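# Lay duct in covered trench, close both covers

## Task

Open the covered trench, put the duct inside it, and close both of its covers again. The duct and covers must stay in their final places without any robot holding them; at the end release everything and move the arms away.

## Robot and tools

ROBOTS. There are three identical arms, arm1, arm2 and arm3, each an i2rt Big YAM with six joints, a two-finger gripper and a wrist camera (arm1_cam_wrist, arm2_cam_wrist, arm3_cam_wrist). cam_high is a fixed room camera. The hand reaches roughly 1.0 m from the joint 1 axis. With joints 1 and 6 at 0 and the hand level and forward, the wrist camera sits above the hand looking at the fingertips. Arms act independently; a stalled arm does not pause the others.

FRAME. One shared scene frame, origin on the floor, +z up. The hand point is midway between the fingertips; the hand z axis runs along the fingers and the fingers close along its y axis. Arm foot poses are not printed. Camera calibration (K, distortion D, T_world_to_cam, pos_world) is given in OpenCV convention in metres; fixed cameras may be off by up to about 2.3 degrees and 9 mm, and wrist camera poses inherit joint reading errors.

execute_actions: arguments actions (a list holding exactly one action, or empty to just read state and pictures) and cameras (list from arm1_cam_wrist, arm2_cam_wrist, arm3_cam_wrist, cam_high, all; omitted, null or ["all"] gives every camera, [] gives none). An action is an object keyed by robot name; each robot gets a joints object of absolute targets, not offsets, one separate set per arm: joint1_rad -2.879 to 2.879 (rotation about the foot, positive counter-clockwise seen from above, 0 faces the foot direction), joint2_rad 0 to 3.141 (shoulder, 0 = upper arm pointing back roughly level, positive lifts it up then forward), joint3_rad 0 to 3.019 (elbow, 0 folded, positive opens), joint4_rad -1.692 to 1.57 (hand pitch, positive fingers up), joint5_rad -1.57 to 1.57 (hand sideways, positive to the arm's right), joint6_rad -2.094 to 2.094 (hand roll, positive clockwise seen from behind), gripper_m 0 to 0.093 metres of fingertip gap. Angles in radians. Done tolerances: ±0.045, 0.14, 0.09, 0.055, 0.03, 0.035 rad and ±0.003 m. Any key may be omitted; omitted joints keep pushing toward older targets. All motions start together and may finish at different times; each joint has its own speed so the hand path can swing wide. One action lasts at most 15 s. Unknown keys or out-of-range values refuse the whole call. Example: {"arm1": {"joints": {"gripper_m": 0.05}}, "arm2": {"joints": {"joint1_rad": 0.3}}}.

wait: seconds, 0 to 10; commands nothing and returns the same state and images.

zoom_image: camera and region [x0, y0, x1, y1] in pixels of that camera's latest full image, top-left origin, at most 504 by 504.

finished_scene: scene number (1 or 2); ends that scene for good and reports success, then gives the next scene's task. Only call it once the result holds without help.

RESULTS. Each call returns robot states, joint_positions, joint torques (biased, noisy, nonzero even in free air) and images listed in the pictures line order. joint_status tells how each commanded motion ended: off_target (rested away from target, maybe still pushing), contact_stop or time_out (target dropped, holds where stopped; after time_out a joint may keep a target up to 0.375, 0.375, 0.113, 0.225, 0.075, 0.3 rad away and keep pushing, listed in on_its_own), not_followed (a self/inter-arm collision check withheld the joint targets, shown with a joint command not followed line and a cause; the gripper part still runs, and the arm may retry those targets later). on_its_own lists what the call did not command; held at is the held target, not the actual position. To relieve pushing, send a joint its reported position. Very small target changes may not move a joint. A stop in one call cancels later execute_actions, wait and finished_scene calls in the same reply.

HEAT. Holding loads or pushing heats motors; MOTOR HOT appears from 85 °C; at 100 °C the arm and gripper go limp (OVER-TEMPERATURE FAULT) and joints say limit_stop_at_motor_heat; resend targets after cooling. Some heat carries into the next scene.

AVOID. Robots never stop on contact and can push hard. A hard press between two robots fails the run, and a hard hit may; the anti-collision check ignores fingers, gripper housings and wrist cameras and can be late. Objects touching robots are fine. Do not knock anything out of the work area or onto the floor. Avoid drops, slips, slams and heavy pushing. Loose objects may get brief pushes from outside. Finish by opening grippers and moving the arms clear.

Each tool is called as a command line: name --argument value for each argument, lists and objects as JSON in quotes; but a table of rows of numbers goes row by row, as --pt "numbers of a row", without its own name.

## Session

execute_actions --actions '[]'

Scene clock: 0.00 s.
Joint torques (N m, as the arm reports them, + toward a larger angle): no reading
arm1.joint_positions: joint1_rad=-0.095 joint2_rad=+0.533 joint3_rad=+1.380 joint4_rad=-1.233 joint5_rad=-0.024 joint6_rad=+0.119 gripper_m=+0.094
arm1.joint_status: not commanded
arm1.hand: x=-0.7589 y=-0.0802 z=+1.4921 quat_wxyz=(-0.558, -0.076, -0.826, -0.016) (m; scene frame)
arm2.joint_positions: joint1_rad=+0.438 joint2_rad=+0.638 joint3_rad=+1.342 joint4_rad=-1.428 joint5_rad=+0.038 joint6_rad=-0.488 gripper_m=+0.095
arm2.joint_status: not commanded
arm2.hand: x=-0.0539 y=-0.3349 z=+1.2471 quat_wxyz=(-0.320, +0.854, -0.315, -0.263) (m; scene frame)
arm3.joint_positions: joint1_rad=+0.373 joint2_rad=+0.596 joint3_rad=+1.389 joint4_rad=-1.196 joint5_rad=+0.250 joint6_rad=+0.225 gripper_m=+0.095
arm3.joint_status: not commanded
arm3.hand: x=+0.7365 y=-0.1469 z=+1.5442 quat_wxyz=(-0.065, -0.830, +0.004, +0.554) (m; scene frame)
pictures: arm1_cam_wrist, arm2_cam_wrist, arm3_cam_wrist, cam_high
camera_calibration (this result's frames):
arm1_cam_wrist: T_world_to_cam=[[-0.106471, -0.98978, -0.0948668, -0.0161305], [-0.841135, 0.140537, -0.522246, 0.158055], [0.530241, 0.0241916, -0.847502, 1.79691], [0, 0, 0, 1]] pos_world=[-0.821569, -0.0816483, 1.6039]
arm2_cam_wrist: T_world_to_cam=[[0.700758, 0.613555, 0.36399, -0.213206], [0.693623, -0.705277, -0.146529, -0.00781097], [0.16681, 0.355154, -0.919804, 1.3987], [0, 0, 0, 1]] pos_world=[-0.0784945, -0.37145, 1.36299]
arm3_cam_wrist: T_world_to_cam=[[-0.0629361, 0.992835, -0.101574, 0.352156], [0.842698, -0.0016615, -0.538383, 0.214641], [-0.534695, -0.11948, -0.836556, 1.78871], [0, 0, 0, 1]] pos_world=[0.7977, -0.135561, 1.64768]
Images, in order (width x height): arm1_cam_wrist 504x504, arm2_cam_wrist 504x504, arm3_cam_wrist 504x504, cam_high 504x504.

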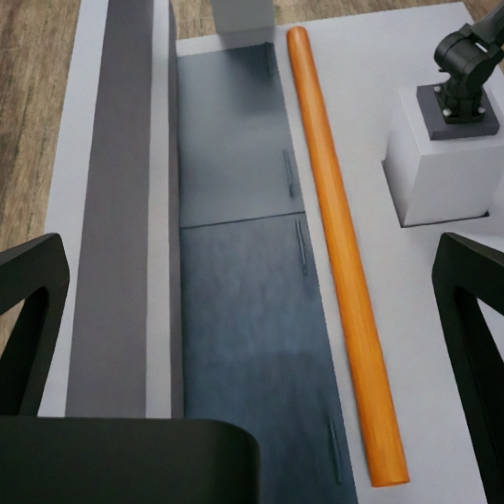

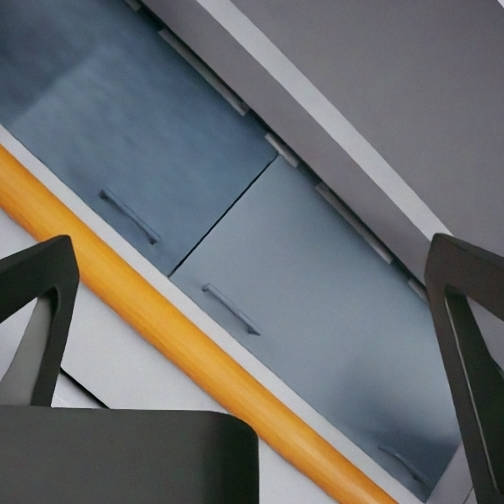

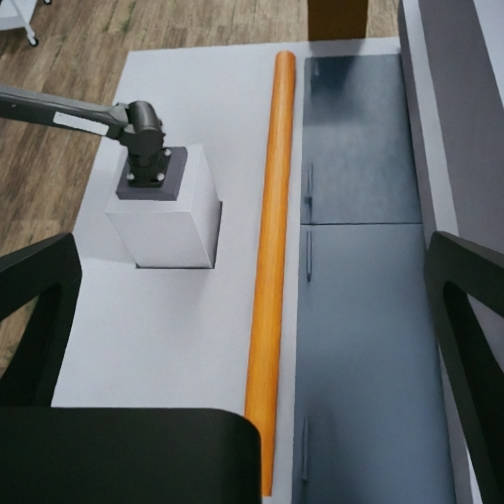

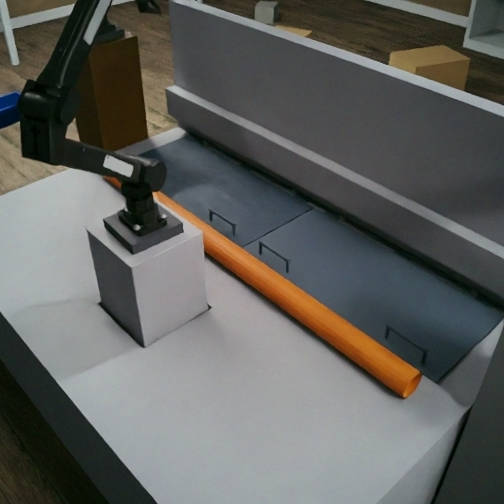

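zoom_image --camera "cam_high" --region '[340, 280, 504, 420]'

zoom_image --camera "cam_high" --region '[70, 120, 330, 300]'

Region (340, 280, 504, 420) of cam_high's 504x504 image, scaled by 3.073, with more detail than that image has; it fills the top 430 rows of this view, and the rest is white.

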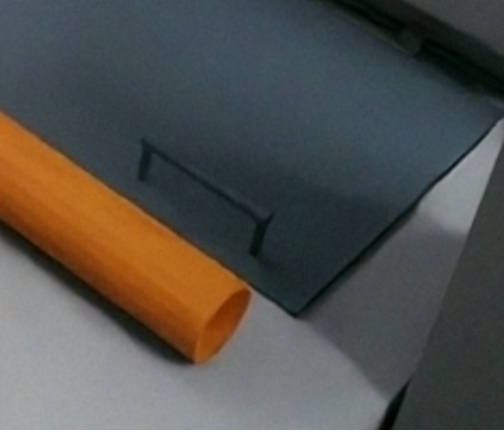

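Region (70, 120, 330, 300) of cam_high's 504x504 image, scaled by 1.938, with more detail than that image has; it fills the top 349 rows of this view, and the rest is white.

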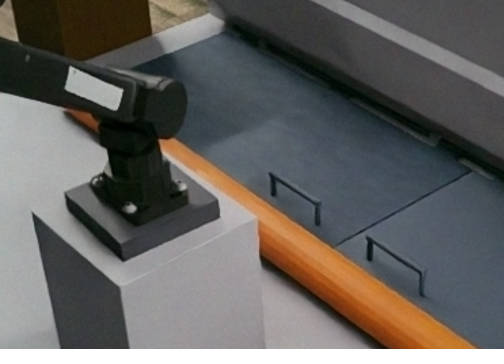

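zoom_image --camera "arm3_cam_wrist" --region '[220, 30, 420, 230]'

zoom_image --camera "arm3_cam_wrist" --region '[200, 304, 400, 504]'

zoom_image --camera "arm1_cam_wrist" --region '[200, 10, 400, 210]'

zoom_image --camera "arm1_cam_wrist" --region '[250, 304, 450, 504]'

Region (220, 30, 420, 230) of arm3_cam_wrist's 504x504 image, scaled by 2.520, with more detail than that image has.

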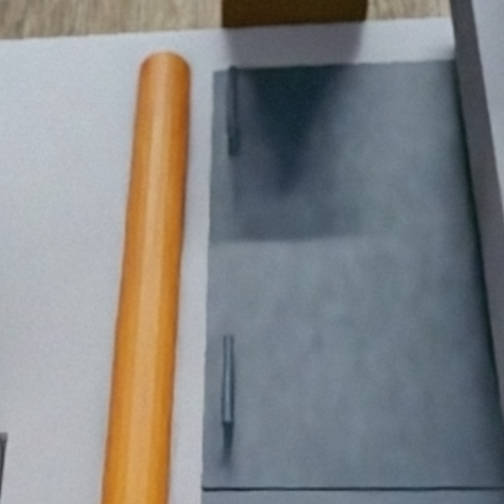

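Region (200, 304, 400, 504) of arm3_cam_wrist's 504x504 image, scaled by 2.520, with more detail than that image has.

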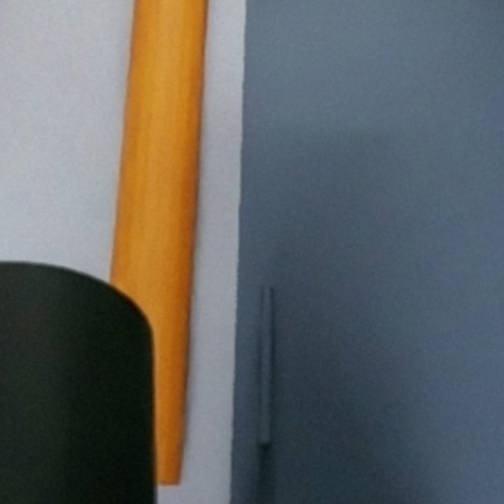

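Region (200, 10, 400, 210) of arm1_cam_wrist's 504x504 image, scaled by 2.520, with more detail than that image has.

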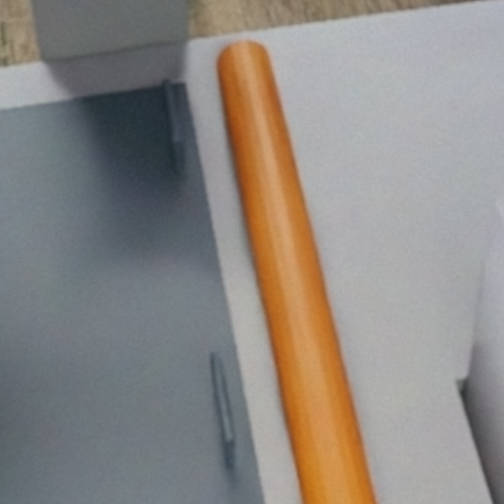

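Region (250, 304, 450, 504) of arm1_cam_wrist's 504x504 image, scaled by 2.520, with more detail than that image has.

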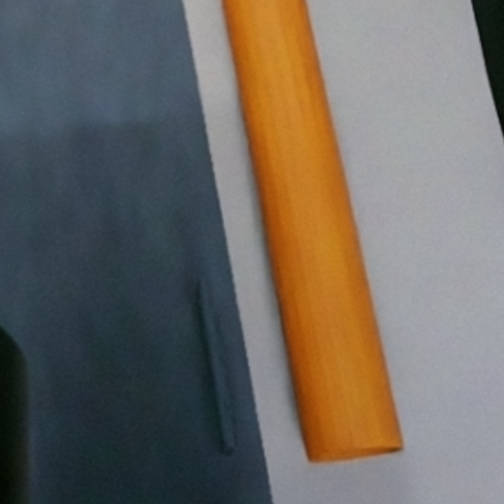

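execute_actions --actions '[{"arm1":{"joints":{"joint1_rad":-0.298,"joint2_rad":2.585,"joint3_rad":0.958,"joint4_rad":0.07,"joint5_rad":0,"joint6_rad":-0.28,"gripper_m":0.05}},"arm2":{"joints":{"joint1_rad":0.08,"joint2_rad":1.98,"joint3_rad":0.574,"joint4_rad":-0.15,"joint5_rad":0,"joint6_rad":-1.535,"gripper_m":0.093}},"arm3":{"joints":{"joint1_rad":0.135,"joint2_rad":2.72,"joint3_rad":1.083,"joint4_rad":0.083,"joint5_rad":0,"joint6_rad":0.152,"gripper_m":0.05}}}]'

Scene clock: 122.20 s.
Joint torques (N m, as the arm reports them, + toward a larger angle): arm1=[ -0.14 -16.95  -0.64   0.93   0.27  -0.11] | arm2=[  0.69 -10.17   1.81   0.92  -0.21  -0.02] | arm3=[ -0.89 -18.74  -0.66   0.86  -0.14  -0.08]
arm1.joint_positions: joint1_rad=-0.288 joint2_rad=+2.590 joint3_rad=+0.957 joint4_rad=+0.060 joint5_rad=-0.004 joint6_rad=-0.270 gripper_m=+0.050
arm1.joint_status: all done
arm1.hand: x=-0.6285 y=-0.1703 z=+0.5617 quat_wxyz=(+0.001, -0.004, -1.000, +0.002) (m; scene frame)
arm2.joint_positions: joint1_rad=+0.081 joint2_rad=+1.969 joint3_rad=+0.567 joint4_rad=-0.169 joint5_rad=+0.001 joint6_rad=-1.527 gripper_m=+0.093
arm2.joint_status: all done
arm2.hand: x=+0.0216 y=-0.2540 z=+0.5833 quat_wxyz=(-0.003, +1.000, -0.006, +0.002) (m; scene frame)
arm3.joint_positions: joint1_rad=+0.145 joint2_rad=+2.730 joint3_rad=+1.079 joint4_rad=+0.073 joint5_rad=+0.002 joint6_rad=+0.161 gripper_m=+0.050
arm3.joint_status: all done
arm3.hand: x=+0.6098 y=-0.1558 z=+0.5606 quat_wxyz=(+0.000, -1.000, +0.004, -0.003) (m; scene frame)
pictures: arm1_cam_wrist, arm2_cam_wrist, arm3_cam_wrist, cam_high
camera_calibration (this result's frames):
arm1_cam_wrist: T_world_to_cam=[[0.0070995, -0.999947, 0.00747412, -0.167596], [-0.807239, -0.00131967, 0.590223, -0.833246], [-0.590182, -0.0102237, -0.807206, 0.208799], [0, 0, 0, 1]] pos_world=[-0.548209, -0.166552, 0.661597]
arm2_cam_wrist: T_world_to_cam=[[0.0112646, 0.999777, -0.0178349, 0.261505], [0.813723, 0.0012006, 0.581252, -0.34804], [0.581144, -0.0210602, -0.813528, 0.580327], [0, 0, 0, 1]] pos_world=[-0.0569918, -0.248807, 0.679075]
arm3_cam_wrist: T_world_to_cam=[[-0.00150349, 0.999963, 0.00844478, 0.155124], [0.817404, -0.00363582, 0.576054, -0.817834], [0.576063, 0.00776889, -0.817368, 0.228764], [0, 0, 0, 1]] pos_world=[0.536952, -0.159869, 0.656791]
Images, in order (width x height): arm1_cam_wrist 504x504, arm2_cam_wrist 504x504, arm3_cam_wrist 504x504, cam_high 504x504.

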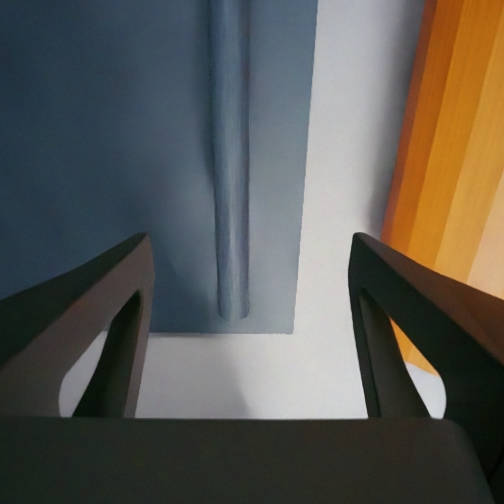

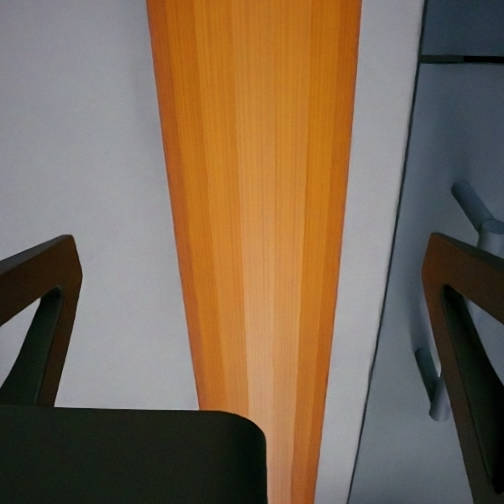

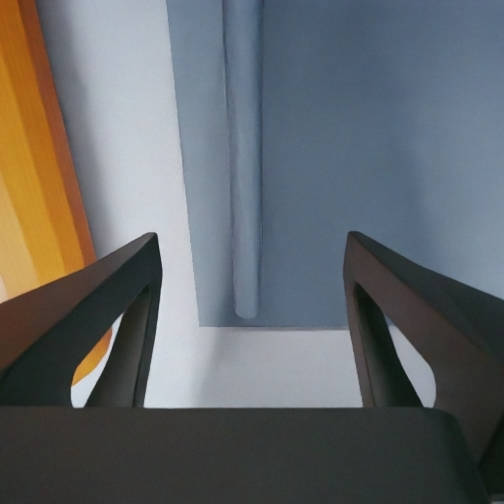

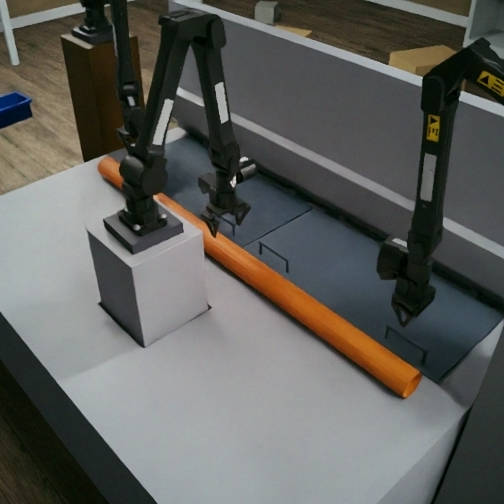

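execute_actions --actions '[]'

Scene clock: 134.73 s.
Joint torques (N m, as the arm reports them, + toward a larger angle): arm1=[ -0.22 -17.28  -0.66   0.93   0.27  -0.1 ] | arm2=[  0.47 -10.19   1.7    0.74  -0.2   -0.01] | arm3=[ -0.86 -18.63  -0.68   0.81  -0.14  -0.08]
arm1.joint_positions: joint1_rad=-0.288 joint2_rad=+2.590 joint3_rad=+0.957 joint4_rad=+0.060 joint5_rad=-0.004 joint6_rad=-0.270 gripper_m=+0.050
arm1.joint_status: all done
arm1.hand: x=-0.6285 y=-0.1703 z=+0.5617 quat_wxyz=(+0.001, -0.004, -1.000, +0.002) (m; scene frame)
arm2.joint_positions: joint1_rad=+0.081 joint2_rad=+1.969 joint3_rad=+0.567 joint4_rad=-0.169 joint5_rad=+0.001 joint6_rad=-1.527 gripper_m=+0.093
arm2.joint_status: all done
arm2.hand: x=+0.0216 y=-0.2540 z=+0.5833 quat_wxyz=(-0.003, +1.000, -0.006, +0.002) (m; scene frame)
arm3.joint_positions: joint1_rad=+0.145 joint2_rad=+2.730 joint3_rad=+1.079 joint4_rad=+0.073 joint5_rad=+0.002 joint6_rad=+0.161 gripper_m=+0.050
arm3.joint_status: all done
arm3.hand: x=+0.6098 y=-0.1558 z=+0.5606 quat_wxyz=(+0.000, -1.000, +0.004, -0.003) (m; scene frame)
pictures: arm1_cam_wrist, arm2_cam_wrist, arm3_cam_wrist, cam_high
camera_calibration (this result's frames):
arm1_cam_wrist: T_world_to_cam=[[0.0070995, -0.999947, 0.00747412, -0.167596], [-0.807239, -0.00131967, 0.590223, -0.833246], [-0.590182, -0.0102237, -0.807206, 0.208799], [0, 0, 0, 1]] pos_world=[-0.548209, -0.166552, 0.661597]
arm2_cam_wrist: T_world_to_cam=[[0.0112646, 0.999777, -0.0178349, 0.261505], [0.813723, 0.0012006, 0.581252, -0.34804], [0.581144, -0.0210602, -0.813528, 0.580327], [0, 0, 0, 1]] pos_world=[-0.0569918, -0.248807, 0.679075]
arm3_cam_wrist: T_world_to_cam=[[-0.00150349, 0.999963, 0.00844478, 0.155124], [0.817404, -0.00363582, 0.576054, -0.817834], [0.576063, 0.00776889, -0.817368, 0.228764], [0, 0, 0, 1]] pos_world=[0.536952, -0.159869, 0.656791]
Images, in order (width x height): arm1_cam_wrist 504x504, arm2_cam_wrist 504x504, arm3_cam_wrist 504x504, cam_high 504x504.

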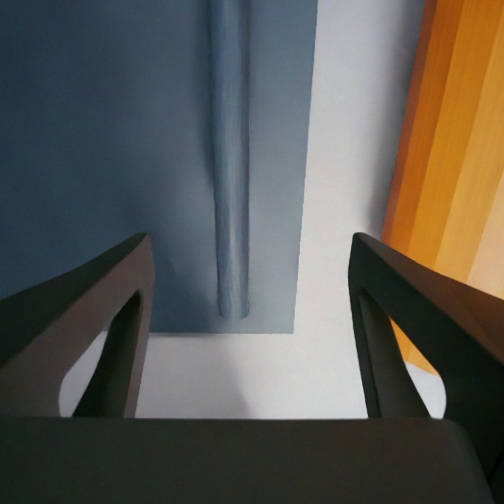

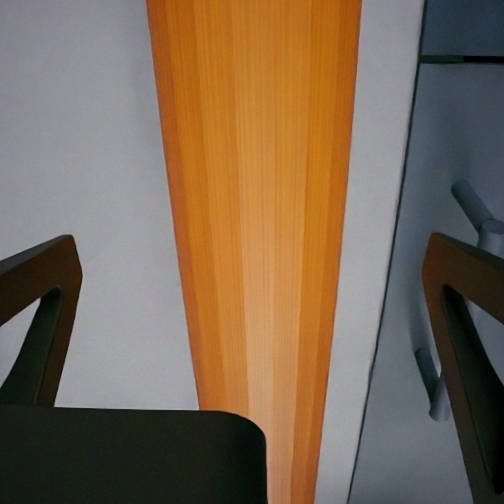

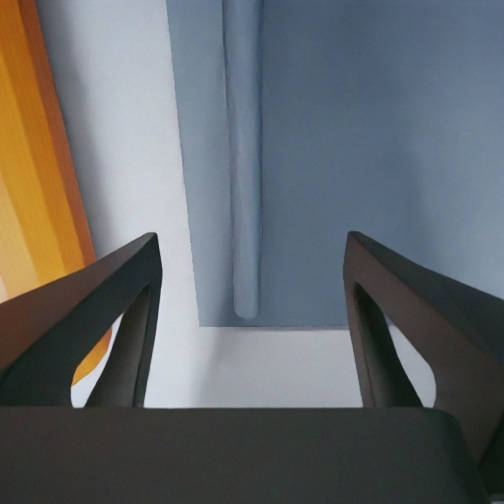

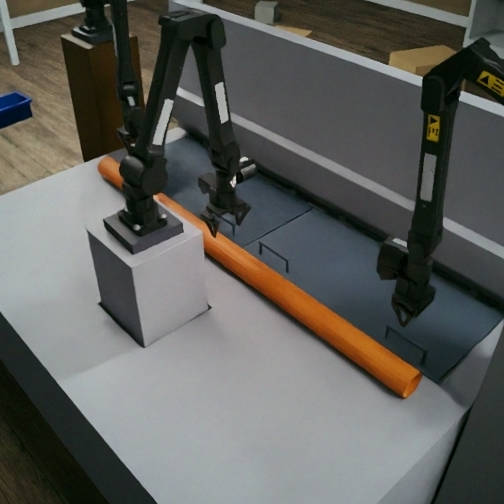

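zoom_image --camera "arm2_cam_wrist" --region '[0, 150, 504, 450]'

zoom_image --camera "cam_high" --region '[60, 120, 300, 300]'

Region (0, 150, 504, 450) of arm2_cam_wrist's 504x504 image, scaled by 1.000; it fills the top 300 rows of this view, and the rest is white.

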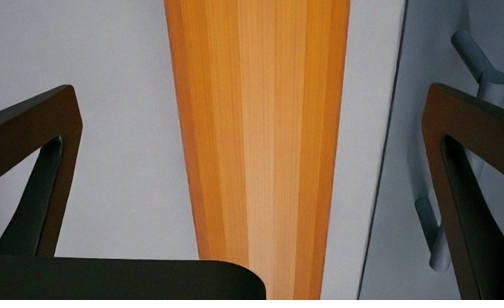

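Region (60, 120, 300, 300) of cam_high's 504x504 image, scaled by 2.100, with more detail than that image has; it fills the top 378 rows of this view, and the rest is white.

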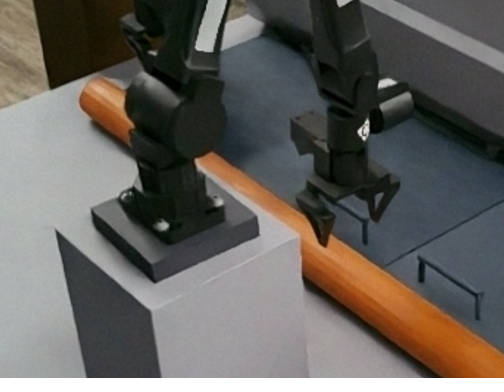

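execute_actions --actions '[{"arm1":{"joints":{"joint1_rad":-0.257,"joint2_rad":2.818,"joint3_rad":1.117,"joint4_rad":0.14,"joint6_rad":-0.25}},"arm2":{"joints":{"joint2_rad":2.174,"joint3_rad":0.675,"joint4_rad":-0.06}},"arm3":{"joints":{"joint1_rad":0.161,"joint2_rad":2.949,"joint3_rad":1.262,"joint4_rad":0.127,"joint6_rad":0.161}}}]' --cameras '["arm1_cam_wrist","arm2_cam_wrist","arm3_cam_wrist"]'

Scene clock: 192.70 s.
Joint torques (N m, as the arm reports them, + toward a larger angle): arm1=[  1.45 -18.74  -1.11   0.74   0.28   0.08] | arm2=[  0.47 -11.95   0.68   0.56  -0.18  -0.01] | arm3=[  1.38 -19.54  -1.12   0.47  -0.13   0.  ]
arm1.joint_positions: joint1_rad=-0.269 joint2_rad=+2.829 joint3_rad=+1.115 joint4_rad=+0.138 joint5_rad=-0.004 joint6_rad=-0.260 gripper_m=+0.050
arm1.joint_status: all done
arm1.hand: x=-0.6351 y=-0.1625 z=+0.4761 quat_wxyz=(+0.003, +0.000, -1.000, +0.001) (m; scene frame)
arm2.joint_positions: joint1_rad=+0.081 joint2_rad=+2.165 joint3_rad=+0.673 joint4_rad=-0.072 joint5_rad=+0.001 joint6_rad=-1.527 gripper_m=+0.093
arm2.joint_status: all done
arm2.hand: x=+0.0209 y=-0.2270 z=+0.5322 quat_wxyz=(-0.007, +1.000, -0.005, +0.002) (m; scene frame)
arm3.joint_positions: joint1_rad=+0.145 joint2_rad=+2.964 joint3_rad=+1.260 joint4_rad=+0.124 joint5_rad=+0.002 joint6_rad=+0.161 gripper_m=+0.050
arm3.joint_status: all done
arm3.hand: x=+0.6200 y=-0.1547 z=+0.4735 quat_wxyz=(+0.001, -1.000, +0.003, -0.004) (m; scene frame)
pictures: arm1_cam_wrist, arm2_cam_wrist, arm3_cam_wrist
camera_calibration (this result's frames):
arm1_cam_wrist: T_world_to_cam=[[0.0154882, -0.999859, 0.00653748, -0.153319], [-0.805174, -0.00859531, 0.592976, -0.789209], [-0.592836, -0.0144479, -0.805194, 0.132577], [0, 0, 0, 1]] pos_world=[-0.55448, -0.158165, 0.575734]
arm2_cam_wrist: T_world_to_cam=[[0.0108538, 0.999885, -0.0105963, 0.229812], [0.813859, -0.0026767, 0.581057, -0.31861], [0.580962, -0.0149306, -0.813794, 0.541306], [0, 0, 0, 1]] pos_world=[-0.0576691, -0.222556, 0.628077]
arm3_cam_wrist: T_world_to_cam=[[-0.00228635, 0.999959, 0.00873578, 0.155092], [0.81632, -0.00317944, 0.577591, -0.775936], [0.577595, 0.00845177, -0.81628, 0.150324], [0, 0, 0, 1]] pos_world=[0.54694, -0.158824, 0.569525]
Images, in order (width x height): arm1_cam_wrist 504x504, arm2_cam_wrist 504x504, arm3_cam_wrist 504x504.

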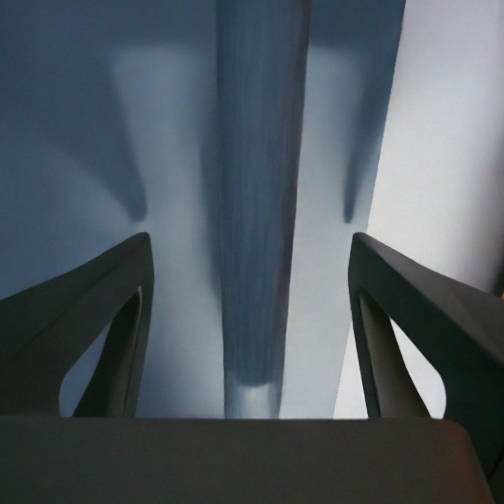

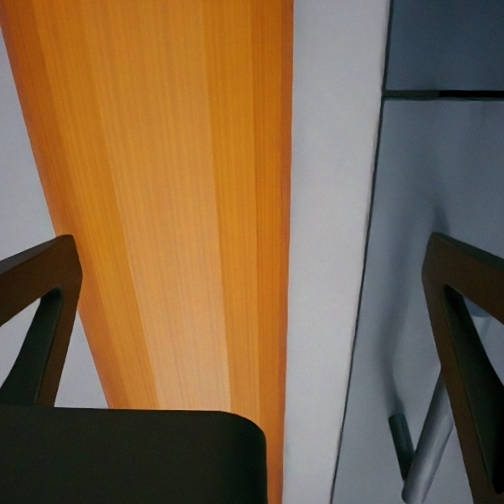

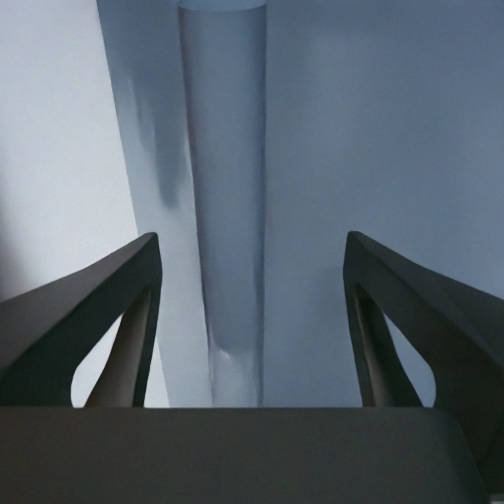

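execute_actions --actions '[{"arm1":{"joints":{"gripper_m":0.0}},"arm2":{"joints":{"joint2_rad":2.363,"joint3_rad":0.645,"joint4_rad":0.158}},"arm3":{"joints":{"joint1_rad":0.172,"gripper_m":0.0}}}]' --cameras '["arm2_cam_wrist","cam_high"]'

Scene clock: 208.30 s.
Joint torques (N m, as the arm reports them, + toward a larger angle): arm1=[  1.25 -17.97  -1.31   0.59   0.18  -0.02] | arm2=[  0.69 -14.48  -0.35   1.61  -0.01  -0.01] | arm3=[  1.31 -19.39  -1.18   0.46  -0.16  -0.03]
arm1.joint_positions: joint1_rad=-0.269 joint2_rad=+2.829 joint3_rad=+1.115 joint4_rad=+0.138 joint5_rad=-0.001 joint6_rad=-0.251 gripper_m=+0.009
arm1.joint_status: gripper_m off_target (ended at +0.009, target +0.000)
arm1.hand: x=-0.6352 y=-0.1630 z=+0.4761 quat_wxyz=(+0.003, -0.005, -1.000, +0.003) (m; scene frame)
arm2.joint_positions: joint1_rad=+0.081 joint2_rad=+2.381 joint3_rad=+0.627 joint4_rad=+0.114 joint5_rad=-0.003 joint6_rad=-1.530 gripper_m=+0.093
arm2.joint_status: all done
arm2.hand: x=+0.0225 y=-0.2920 z=+0.4738 quat_wxyz=(+0.031, +1.000, -0.004, +0.002) (m; scene frame)
arm3.joint_positions: joint1_rad=+0.157 joint2_rad=+2.964 joint3_rad=+1.260 joint4_rad=+0.124 joint5_rad=+0.003 joint6_rad=+0.164 gripper_m=+0.009
arm3.joint_status: gripper_m off_target (ended at +0.009, target +0.000); the others done
arm3.hand: x=+0.6206 y=-0.1587 z=+0.4735 quat_wxyz=(+0.001, -1.000, -0.001, -0.003) (m; scene frame)
pictures: arm2_cam_wrist, cam_high
camera_calibration (this result's frames):
arm2_cam_wrist: T_world_to_cam=[[0.00847577, 0.996247, -0.0861411, 0.328922], [0.814852, 0.0430505, 0.578069, -0.271414], [0.579607, -0.0750918, -0.811429, 0.473215], [0, 0, 0, 1]] pos_world=[-0.0559047, -0.280468, 0.56921]
Images, in order (width x height): arm2_cam_wrist 504x504, cam_high 504x504.

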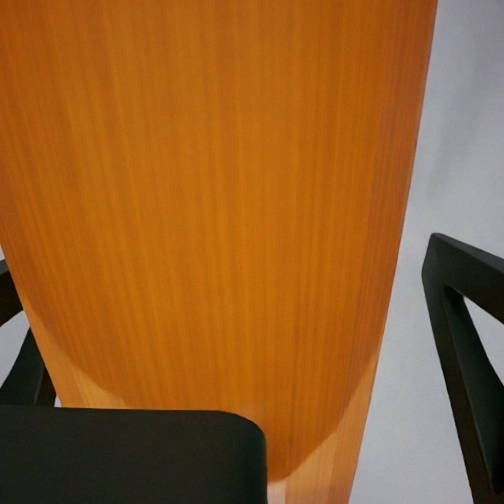

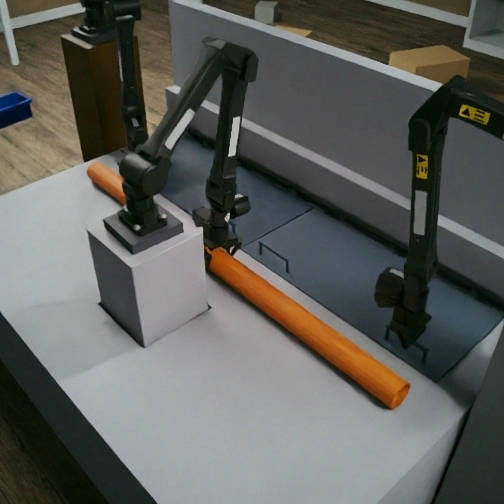

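zoom_image --camera "cam_high" --region '[60, 140, 260, 300]'

zoom_image --camera "cam_high" --region '[300, 290, 480, 430]'

Region (60, 140, 260, 300) of cam_high's 504x504 image, scaled by 2.520, with more detail than that image has; it fills the top 403 rows of this view, and the rest is white.

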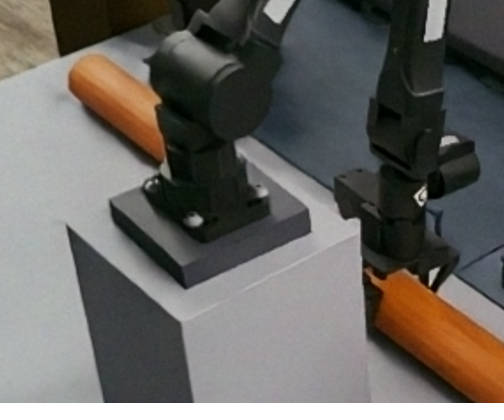

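Region (300, 290, 480, 430) of cam_high's 504x504 image, scaled by 2.800, with more detail than that image has.

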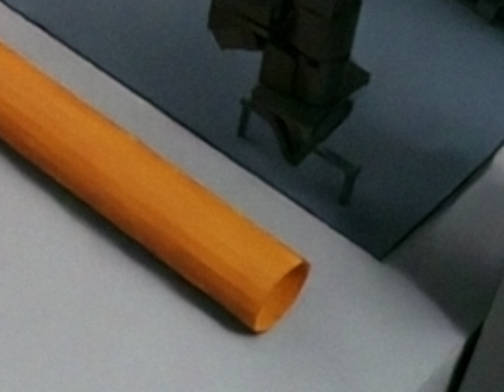

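execute_actions --actions '[{"arm1":{"joints":{"joint1_rad":-0.214,"joint2_rad":2.642,"joint3_rad":0.99,"joint4_rad":0.125,"joint6_rad":-0.215}},"arm2":{"joints":{"joint4_rad":0.12,"gripper_m":0.03}},"arm3":{"joints":{"joint1_rad":0.103,"joint2_rad":2.78,"joint3_rad":1.122,"joint4_rad":0.12,"joint6_rad":0.125}}}]' --cameras '["arm2_cam_wrist","cam_high"]'

Scene clock: 253.07 s.
Joint torques (N m, as the arm reports them, + toward a larger angle): arm1=[  2.33 -24.86  -4.06   0.1   -0.38   0.04] | arm2=[  0.67 -13.42   0.16   0.25   0.     0.02] | arm3=[ -1.72 -24.88  -3.79  -0.29   0.65  -0.08]
arm1.joint_positions: joint1_rad=-0.241 joint2_rad=+2.724 joint3_rad=+1.021 joint4_rad=+0.136 joint5_rad=+0.017 joint6_rad=-0.221 gripper_m=+0.009
arm1.joint_status: all done
arm1.hand: x=-0.6344 y=-0.1558 z=+0.5152 quat_wxyz=(+0.000, -0.005, -1.000, +0.012) (m; scene frame)
arm2.joint_positions: joint1_rad=+0.081 joint2_rad=+2.381 joint3_rad=+0.620 joint4_rad=+0.111 joint5_rad=-0.003 joint6_rad=-1.534 gripper_m=+0.074
arm2.joint_status: gripper_m off_target (ended at +0.074, target +0.030); the others done
arm2.hand: x=+0.0227 y=-0.2972 z=+0.4745 quat_wxyz=(+0.036, +0.999, -0.002, +0.002) (m; scene frame)
arm3.joint_positions: joint1_rad=+0.125 joint2_rad=+2.858 joint3_rad=+1.153 joint4_rad=+0.133 joint5_rad=-0.016 joint6_rad=+0.135 gripper_m=+0.009
arm3.joint_status: all done
arm3.hand: x=+0.6198 y=-0.1507 z=+0.5142 quat_wxyz=(-0.009, -1.000, +0.000, -0.001) (m; scene frame)
pictures: arm2_cam_wrist, cam_high
camera_calibration (this result's frames):
arm2_cam_wrist: T_world_to_cam=[[0.00434843, 0.995333, -0.096404, 0.338898], [0.814623, 0.052387, 0.57762, -0.26872], [0.579974, -0.0810447, -0.810593, 0.471093], [0, 0, 0, 1]] pos_world=[-0.0557898, -0.285059, 0.569754]
Images, in order (width x height): arm2_cam_wrist 504x504, cam_high 504x504.

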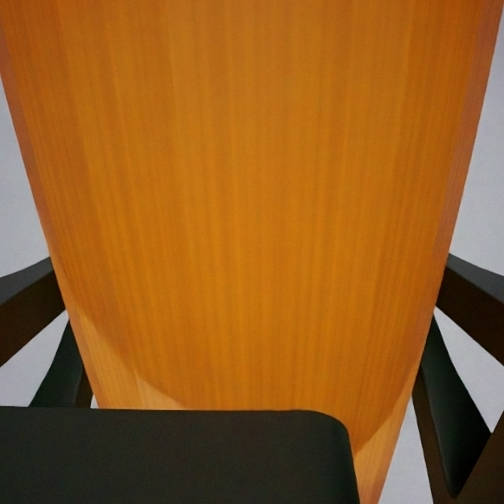

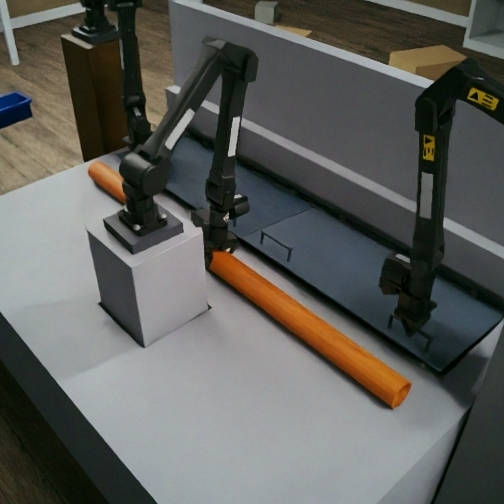

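execute_actions --actions '[{"arm1":{"joints":{"joint1_rad":-0.075,"joint2_rad":2.3,"joint3_rad":0.805,"joint4_rad":0.01,"joint6_rad":-0.065}},"arm2":{"joints":{"joint2_rad":2.18,"joint3_rad":0.6}},"arm3":{"joints":{"joint1_rad":-0.05,"joint2_rad":2.46,"joint3_rad":0.915,"joint4_rad":0.05,"joint6_rad":-0.03}}}]' --cameras '["cam_high"]'

Scene clock: 267.37 s.
Joint torques (N m, as the arm reports them, + toward a larger angle): arm1=[  1.65 -24.21  -0.19   0.49  -0.76   0.08] | arm2=[  0.54 -15.74  -0.47   0.87  -0.36   0.03] | arm3=[ -2.17 -24.43  -0.76   0.27   1.22  -0.13]
arm1.joint_positions: joint1_rad=-0.095 joint2_rad=+2.386 joint3_rad=+0.803 joint4_rad=+0.010 joint5_rad=+0.027 joint6_rad=-0.074 gripper_m=+0.009
arm1.joint_status: all done
arm1.hand: x=-0.6335 y=-0.1065 z=+0.6302 quat_wxyz=(+0.003, -0.006, -1.000, +0.017) (m; scene frame)
arm2.joint_positions: joint1_rad=+0.081 joint2_rad=+2.225 joint3_rad=+0.604 joint4_rad=+0.113 joint5_rad=+0.004 joint6_rad=-1.534 gripper_m=+0.074
arm2.joint_status: all done
arm2.hand: x=+0.0221 y=-0.2465 z=+0.5153 quat_wxyz=(-0.034, +0.999, -0.002, +0.003) (m; scene frame)
arm3.joint_positions: joint1_rad=-0.025 joint2_rad=+2.540 joint3_rad=+0.915 joint4_rad=+0.052 joint5_rad=-0.030 joint6_rad=-0.016 gripper_m=+0.009
arm3.joint_status: all done
arm3.hand: x=+0.6183 y=-0.0998 z=+0.6289 quat_wxyz=(-0.016, -1.000, +0.000, +0.000) (m; scene frame)
pictures: cam_high
Images, in order (width x height): cam_high 504x504.

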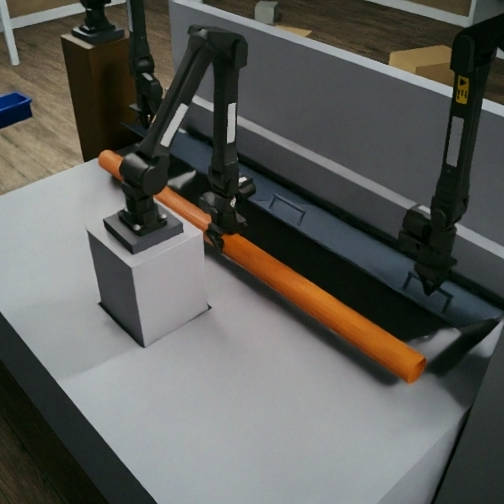

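execute_actions --actions '[{"arm1":{"joints":{"joint1_rad":0.243,"joint2_rad":1.96,"joint3_rad":0.745,"joint4_rad":-0.255,"joint6_rad":0.232}},"arm3":{"joints":{"joint1_rad":-0.338,"joint2_rad":2.133,"joint3_rad":0.84,"joint4_rad":-0.18,"joint6_rad":-0.31}}}]' --cameras '["cam_high"]'

Scene clock: 287.00 s.
Joint torques (N m, as the arm reports them, + toward a larger angle): arm1=[  1.01 -22.13   3.72   0.62  -0.48  -0.19] | arm2=[  0.44 -15.78  -0.56   0.44  -0.34   0.04] | arm3=[ -0.2  -24.28   2.27   0.34   0.76   0.1 ]
arm1.joint_positions: joint1_rad=+0.237 joint2_rad=+2.040 joint3_rad=+0.723 joint4_rad=-0.258 joint5_rad=+0.020 joint6_rad=+0.251 gripper_m=+0.009
arm1.joint_status: all done
arm1.hand: x=-0.6312 y=+0.0095 z=+0.7383 quat_wxyz=(+0.000, -0.003, -1.000, +0.014) (m; scene frame)
arm2.joint_positions: joint1_rad=+0.081 joint2_rad=+2.225 joint3_rad=+0.604 joint4_rad=+0.113 joint5_rad=+0.004 joint6_rad=-1.534 gripper_m=+0.074
arm2.joint_status: not commanded
arm2.hand: x=+0.0221 y=-0.2465 z=+0.5153 quat_wxyz=(-0.034, +0.999, -0.002, +0.003) (m; scene frame)
arm3.joint_positions: joint1_rad=-0.335 joint2_rad=+2.219 joint3_rad=+0.822 joint4_rad=-0.180 joint5_rad=-0.020 joint6_rad=-0.320 gripper_m=+0.009
arm3.joint_status: all done
arm3.hand: x=+0.6188 y=+0.0150 z=+0.7366 quat_wxyz=(-0.011, -1.000, +0.003, +0.001) (m; scene frame)
pictures: cam_high
Images, in order (width x height): cam_high 504x504.

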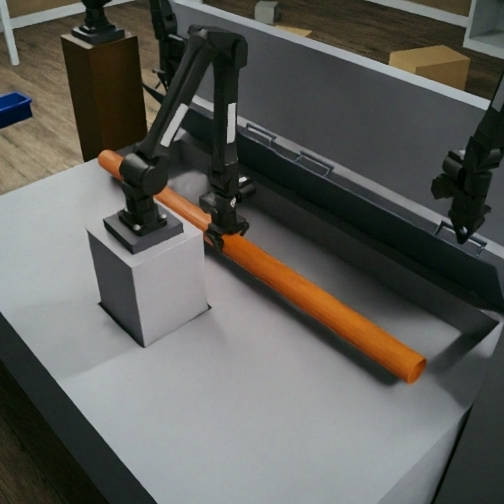

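zoom_image --camera "cam_high" --region '[340, 300, 500, 420]'

zoom_image --camera "cam_high" --region '[70, 110, 230, 230]'

Region (340, 300, 500, 420) of cam_high's 504x504 image, scaled by 3.150, with more detail than that image has; it fills the top 378 rows of this view, and the rest is white.

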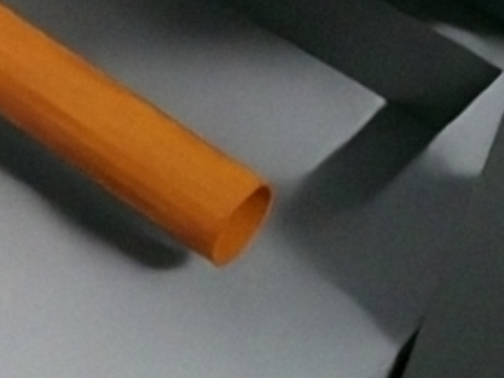

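Region (70, 110, 230, 230) of cam_high's 504x504 image, scaled by 3.150, with more detail than that image has; it fills the top 378 rows of this view, and the rest is white.

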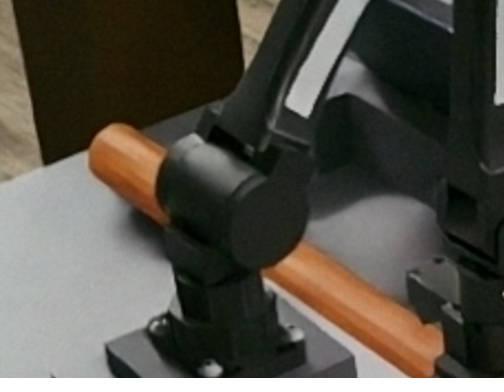

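execute_actions --actions '[{"arm2":{"joints":{"joint2_rad":2.192,"joint3_rad":0.855,"joint4_rad":0.13}}}]' --cameras '["cam_high"]'

Scene clock: 307.37 s.
Joint torques (N m, as the arm reports them, + toward a larger angle): arm1=[  1.16 -22.12   3.69   0.65  -0.49  -0.19] | arm2=[  0.66 -20.54   3.18   1.1   -0.35   0.09] | arm3=[ -0.18 -24.3    2.27   0.3    0.76   0.1 ]
arm1.joint_positions: joint1_rad=+0.237 joint2_rad=+2.040 joint3_rad=+0.723 joint4_rad=-0.258 joint5_rad=+0.020 joint6_rad=+0.251 gripper_m=+0.009
arm1.joint_status: not commanded
arm1.hand: x=-0.6312 y=+0.0095 z=+0.7383 quat_wxyz=(+0.000, -0.003, -1.000, +0.014) (m; scene frame)
arm2.joint_positions: joint1_rad=+0.081 joint2_rad=+2.243 joint3_rad=+0.828 joint4_rad=+0.119 joint5_rad=+0.004 joint6_rad=-1.534 gripper_m=+0.074
arm2.joint_status: all done
arm2.hand: x=+0.0177 y=-0.1121 z=+0.5239 quat_wxyz=(-0.140, +0.990, -0.002, -0.001) (m; scene frame)
arm3.joint_positions: joint1_rad=-0.335 joint2_rad=+2.219 joint3_rad=+0.822 joint4_rad=-0.180 joint5_rad=-0.020 joint6_rad=-0.320 gripper_m=+0.009
arm3.joint_status: not commanded
arm3.hand: x=+0.6188 y=+0.0150 z=+0.7366 quat_wxyz=(-0.011, -1.000, +0.003, +0.001) (m; scene frame)
pictures: cam_high
Images, in order (width x height): cam_high 504x504.

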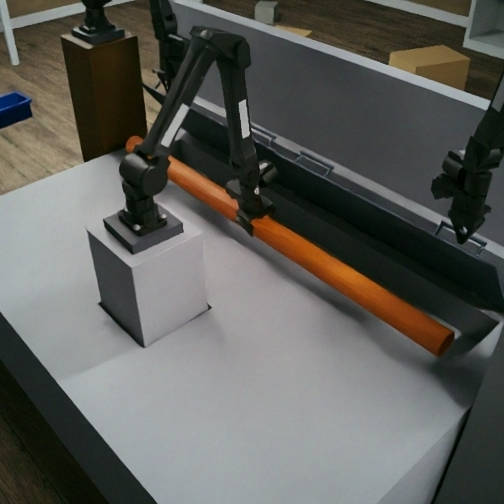

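execute_actions --actions '[{"arm2":{"joints":{"joint2_rad":2.61,"joint3_rad":1.29}}}]' --cameras '["cam_high"]'

Scene clock: 312.13 s.
Joint torques (N m, as the arm reports them, + toward a larger angle): arm1=[  1.08 -22.04   3.74   0.64  -0.49  -0.19] | arm2=[  1.48 -24.69   3.33   0.88  -0.32   0.13] | arm3=[ -0.29 -24.22   2.26   0.3    0.76   0.1 ]
arm1.joint_positions: joint1_rad=+0.237 joint2_rad=+2.040 joint3_rad=+0.723 joint4_rad=-0.258 joint5_rad=+0.020 joint6_rad=+0.251 gripper_m=+0.009
arm1.joint_status: not commanded
arm1.hand: x=-0.6312 y=+0.0095 z=+0.7383 quat_wxyz=(+0.000, -0.003, -1.000, +0.014) (m; scene frame)
arm2.joint_positions: joint1_rad=+0.081 joint2_rad=+2.682 joint3_rad=+1.260 joint4_rad=+0.119 joint5_rad=+0.004 joint6_rad=-1.534 gripper_m=+0.074
arm2.joint_status: all done
arm2.hand: x=+0.0156 y=-0.0351 z=+0.3765 quat_wxyz=(-0.136, +0.991, -0.002, -0.001) (m; scene frame)
arm3.joint_positions: joint1_rad=-0.335 joint2_rad=+2.219 joint3_rad=+0.822 joint4_rad=-0.180 joint5_rad=-0.020 joint6_rad=-0.320 gripper_m=+0.009
arm3.joint_status: not commanded
arm3.hand: x=+0.6188 y=+0.0150 z=+0.7366 quat_wxyz=(-0.011, -1.000, +0.003, +0.001) (m; scene frame)
pictures: cam_high
Images, in order (width x height): cam_high 504x504.

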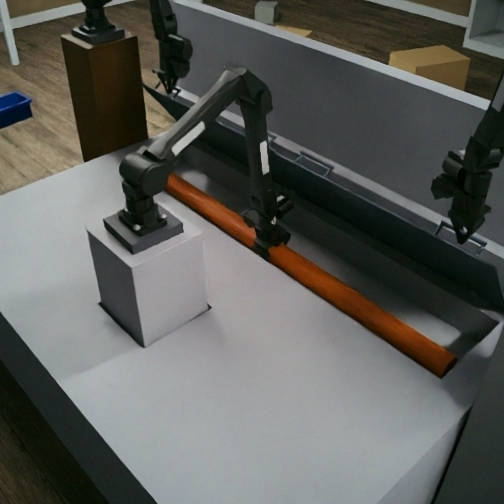

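execute_actions --actions '[{"arm2":{"joints":{"joint2_rad":2.684,"joint3_rad":1.266,"joint4_rad":0.12}}}]' --cameras '["arm2_cam_wrist"]'

Scene clock: 314.73 s.
Joint torques (N m, as the arm reports them, + toward a larger angle): arm1=[  1.09 -22.03   3.71   0.64  -0.49  -0.19] | arm2=[  0.49 -19.47   1.69   0.61  -0.3    0.05] | arm3=[ -0.17 -24.23   2.24   0.32   0.76   0.1 ]
arm1.joint_positions: joint1_rad=+0.237 joint2_rad=+2.040 joint3_rad=+0.723 joint4_rad=-0.258 joint5_rad=+0.020 joint6_rad=+0.251 gripper_m=+0.009
arm1.joint_status: not commanded
arm1.hand: x=-0.6312 y=+0.0095 z=+0.7383 quat_wxyz=(+0.000, -0.003, -1.000, +0.014) (m; scene frame)
arm2.joint_positions: joint1_rad=+0.081 joint2_rad=+2.693 joint3_rad=+1.259 joint4_rad=+0.120 joint5_rad=+0.004 joint6_rad=-1.532 gripper_m=+0.074
arm2.joint_status: all done
arm2.hand: x=+0.0158 y=-0.0408 z=+0.3711 quat_wxyz=(-0.131, +0.991, -0.003, -0.001) (m; scene frame)
arm3.joint_positions: joint1_rad=-0.335 joint2_rad=+2.219 joint3_rad=+0.822 joint4_rad=-0.180 joint5_rad=-0.020 joint6_rad=-0.320 gripper_m=+0.009
arm3.joint_status: not commanded
arm3.hand: x=+0.6188 y=+0.0150 z=+0.7366 quat_wxyz=(-0.011, -1.000, +0.003, +0.001) (m; scene frame)
pictures: arm2_cam_wrist
camera_calibration (this result's frames):
arm2_cam_wrist: T_world_to_cam=[[0.005988, 0.971521, 0.236877, -0.0509294], [0.817238, -0.141264, 0.558719, -0.217716], [0.576269, 0.190239, -0.79481, 0.417287], [0, 0, 0, 1]] pos_world=[-0.0622393, -0.0606606, 0.46537]
Images, in order (width x height): arm2_cam_wrist 504x504.

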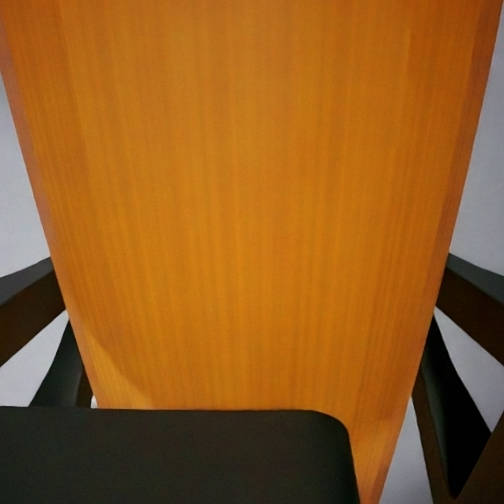

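execute_actions --actions '[{"arm2":{"joints":{"gripper_m":0.09}}}]' --cameras '["arm2_cam_wrist","cam_high"]'

Scene clock: 316.63 s.
Joint torques (N m, as the arm reports them, + toward a larger angle): arm1=[  0.97 -22.1    3.72   0.65  -0.49  -0.2 ] | arm2=[  0.62 -19.2    1.86   0.23  -0.3    0.05] | arm3=[ -0.2  -24.23   2.25   0.29   0.76   0.09]
arm1.joint_positions: joint1_rad=+0.237 joint2_rad=+2.040 joint3_rad=+0.723 joint4_rad=-0.258 joint5_rad=+0.020 joint6_rad=+0.251 gripper_m=+0.009
arm1.joint_status: not commanded
arm1.hand: x=-0.6312 y=+0.0095 z=+0.7383 quat_wxyz=(+0.000, -0.003, -1.000, +0.014) (m; scene frame)
arm2.joint_positions: joint1_rad=+0.081 joint2_rad=+2.693 joint3_rad=+1.260 joint4_rad=+0.120 joint5_rad=+0.004 joint6_rad=-1.532 gripper_m=+0.090
arm2.joint_status: all done
arm2.hand: x=+0.0158 y=-0.0406 z=+0.3711 quat_wxyz=(-0.131, +0.991, -0.003, -0.001) (m; scene frame)
arm3.joint_positions: joint1_rad=-0.335 joint2_rad=+2.219 joint3_rad=+0.822 joint4_rad=-0.180 joint5_rad=-0.020 joint6_rad=-0.320 gripper_m=+0.009
arm3.joint_status: not commanded
arm3.hand: x=+0.6188 y=+0.0150 z=+0.7366 quat_wxyz=(-0.011, -1.000, +0.003, +0.001) (m; scene frame)
pictures: arm2_cam_wrist, cam_high
camera_calibration (this result's frames):
arm2_cam_wrist: T_world_to_cam=[[0.00637098, 0.971429, 0.237246, -0.0513149], [0.817248, -0.141777, 0.558574, -0.217668], [0.57625, 0.19033, -0.794802, 0.417284], [0, 0, 0, 1]] pos_world=[-0.0622439, -0.0604332, 0.465416]
Images, in order (width x height): arm2_cam_wrist 504x504, cam_high 504x504.

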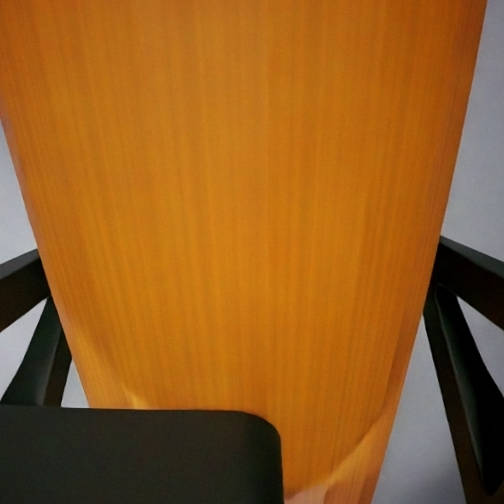

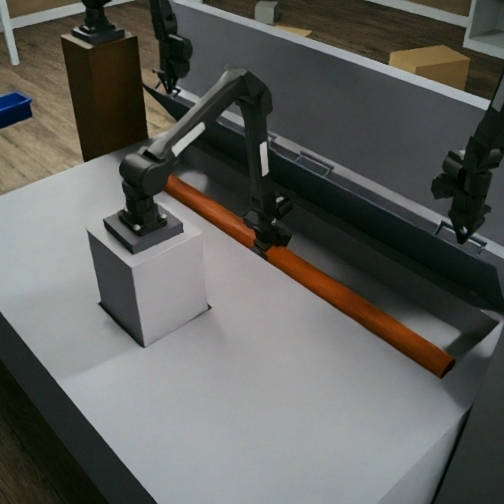

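execute_actions --actions '[{"arm2":{"joints":{"joint2_rad":1.95,"joint3_rad":0.53}}}]' --cameras '["cam_high"]'

Scene clock: 329.77 s.
Joint torques (N m, as the arm reports them, + toward a larger angle): arm1=[  1.   -22.11   3.73   0.63  -0.5   -0.19] | arm2=[  0.32 -12.     1.58   0.44  -0.29   0.06] | arm3=[ -0.25 -24.25   2.24   0.31   0.76   0.1 ]
arm1.joint_positions: joint1_rad=+0.237 joint2_rad=+2.040 joint3_rad=+0.723 joint4_rad=-0.258 joint5_rad=+0.020 joint6_rad=+0.251 gripper_m=+0.009
arm1.joint_status: not commanded
arm1.hand: x=-0.6312 y=+0.0095 z=+0.7383 quat_wxyz=(+0.000, -0.003, -1.000, +0.014) (m; scene frame)
arm2.joint_positions: joint1_rad=+0.081 joint2_rad=+1.971 joint3_rad=+0.525 joint4_rad=+0.121 joint5_rad=+0.004 joint6_rad=-1.533 gripper_m=+0.090
arm2.joint_status: all done
arm2.hand: x=+0.0205 y=-0.2094 z=+0.5883 quat_wxyz=(-0.126, +0.992, -0.003, -0.001) (m; scene frame)
arm3.joint_positions: joint1_rad=-0.335 joint2_rad=+2.219 joint3_rad=+0.822 joint4_rad=-0.180 joint5_rad=-0.020 joint6_rad=-0.320 gripper_m=+0.009
arm3.joint_status: not commanded
arm3.hand: x=+0.6188 y=+0.0150 z=+0.7366 quat_wxyz=(-0.011, -1.000, +0.003, +0.001) (m; scene frame)
pictures: cam_high
Images, in order (width x height): cam_high 504x504.

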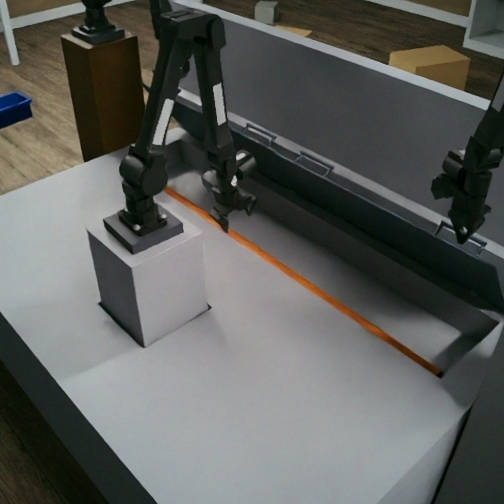

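execute_actions --actions '[{"arm1":{"joints":{"joint1_rad":-0.058,"joint2_rad":2.335,"joint3_rad":0.802,"joint4_rad":0.01,"joint6_rad":-0.062}},"arm2":{"joints":{"joint2_rad":1.6,"joint3_rad":0.35,"joint4_rad":-0.3}},"arm3":{"joints":{"joint1_rad":-0.058,"joint2_rad":2.487,"joint3_rad":0.917,"joint4_rad":0.048,"joint6_rad":-0.03}}}]' --cameras '["cam_high"]'

Scene clock: 339.30 s.
Joint torques (N m, as the arm reports them, + toward a larger angle): arm1=[  3.39 -21.2   -0.41   0.48  -0.82   0.08] | arm2=[ 0.5  -7.74  2.76 -0.53 -0.28  0.02] | arm3=[ -3.57 -23.16  -1.31   0.24   1.09  -0.14]
arm1.joint_positions: joint1_rad=-0.099 joint2_rad=+2.389 joint3_rad=+0.803 joint4_rad=+0.011 joint5_rad=+0.029 joint6_rad=-0.072 gripper_m=+0.009
arm1.joint_status: all done
arm1.hand: x=-0.6346 y=-0.1079 z=+0.6292 quat_wxyz=(+0.004, -0.009, -1.000, +0.018) (m; scene frame)
arm2.joint_positions: joint1_rad=+0.081 joint2_rad=+1.609 joint3_rad=+0.341 joint4_rad=-0.283 joint5_rad=+0.004 joint6_rad=-1.533 gripper_m=+0.090
arm2.joint_status: all done
arm2.hand: x=+0.0242 y=-0.3267 z=+0.6480 quat_wxyz=(-0.013, +1.000, -0.003, +0.003) (m; scene frame)
arm3.joint_positions: joint1_rad=-0.018 joint2_rad=+2.552 joint3_rad=+0.924 joint4_rad=+0.049 joint5_rad=-0.026 joint6_rad=-0.014 gripper_m=+0.009
arm3.joint_status: all done
arm3.hand: x=+0.6188 y=-0.1020 z=+0.6248 quat_wxyz=(-0.014, -1.000, -0.003, -0.003) (m; scene frame)
pictures: cam_high
Images, in order (width x height): cam_high 504x504.

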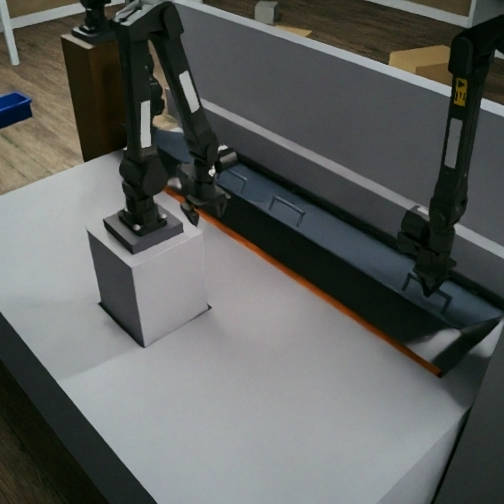

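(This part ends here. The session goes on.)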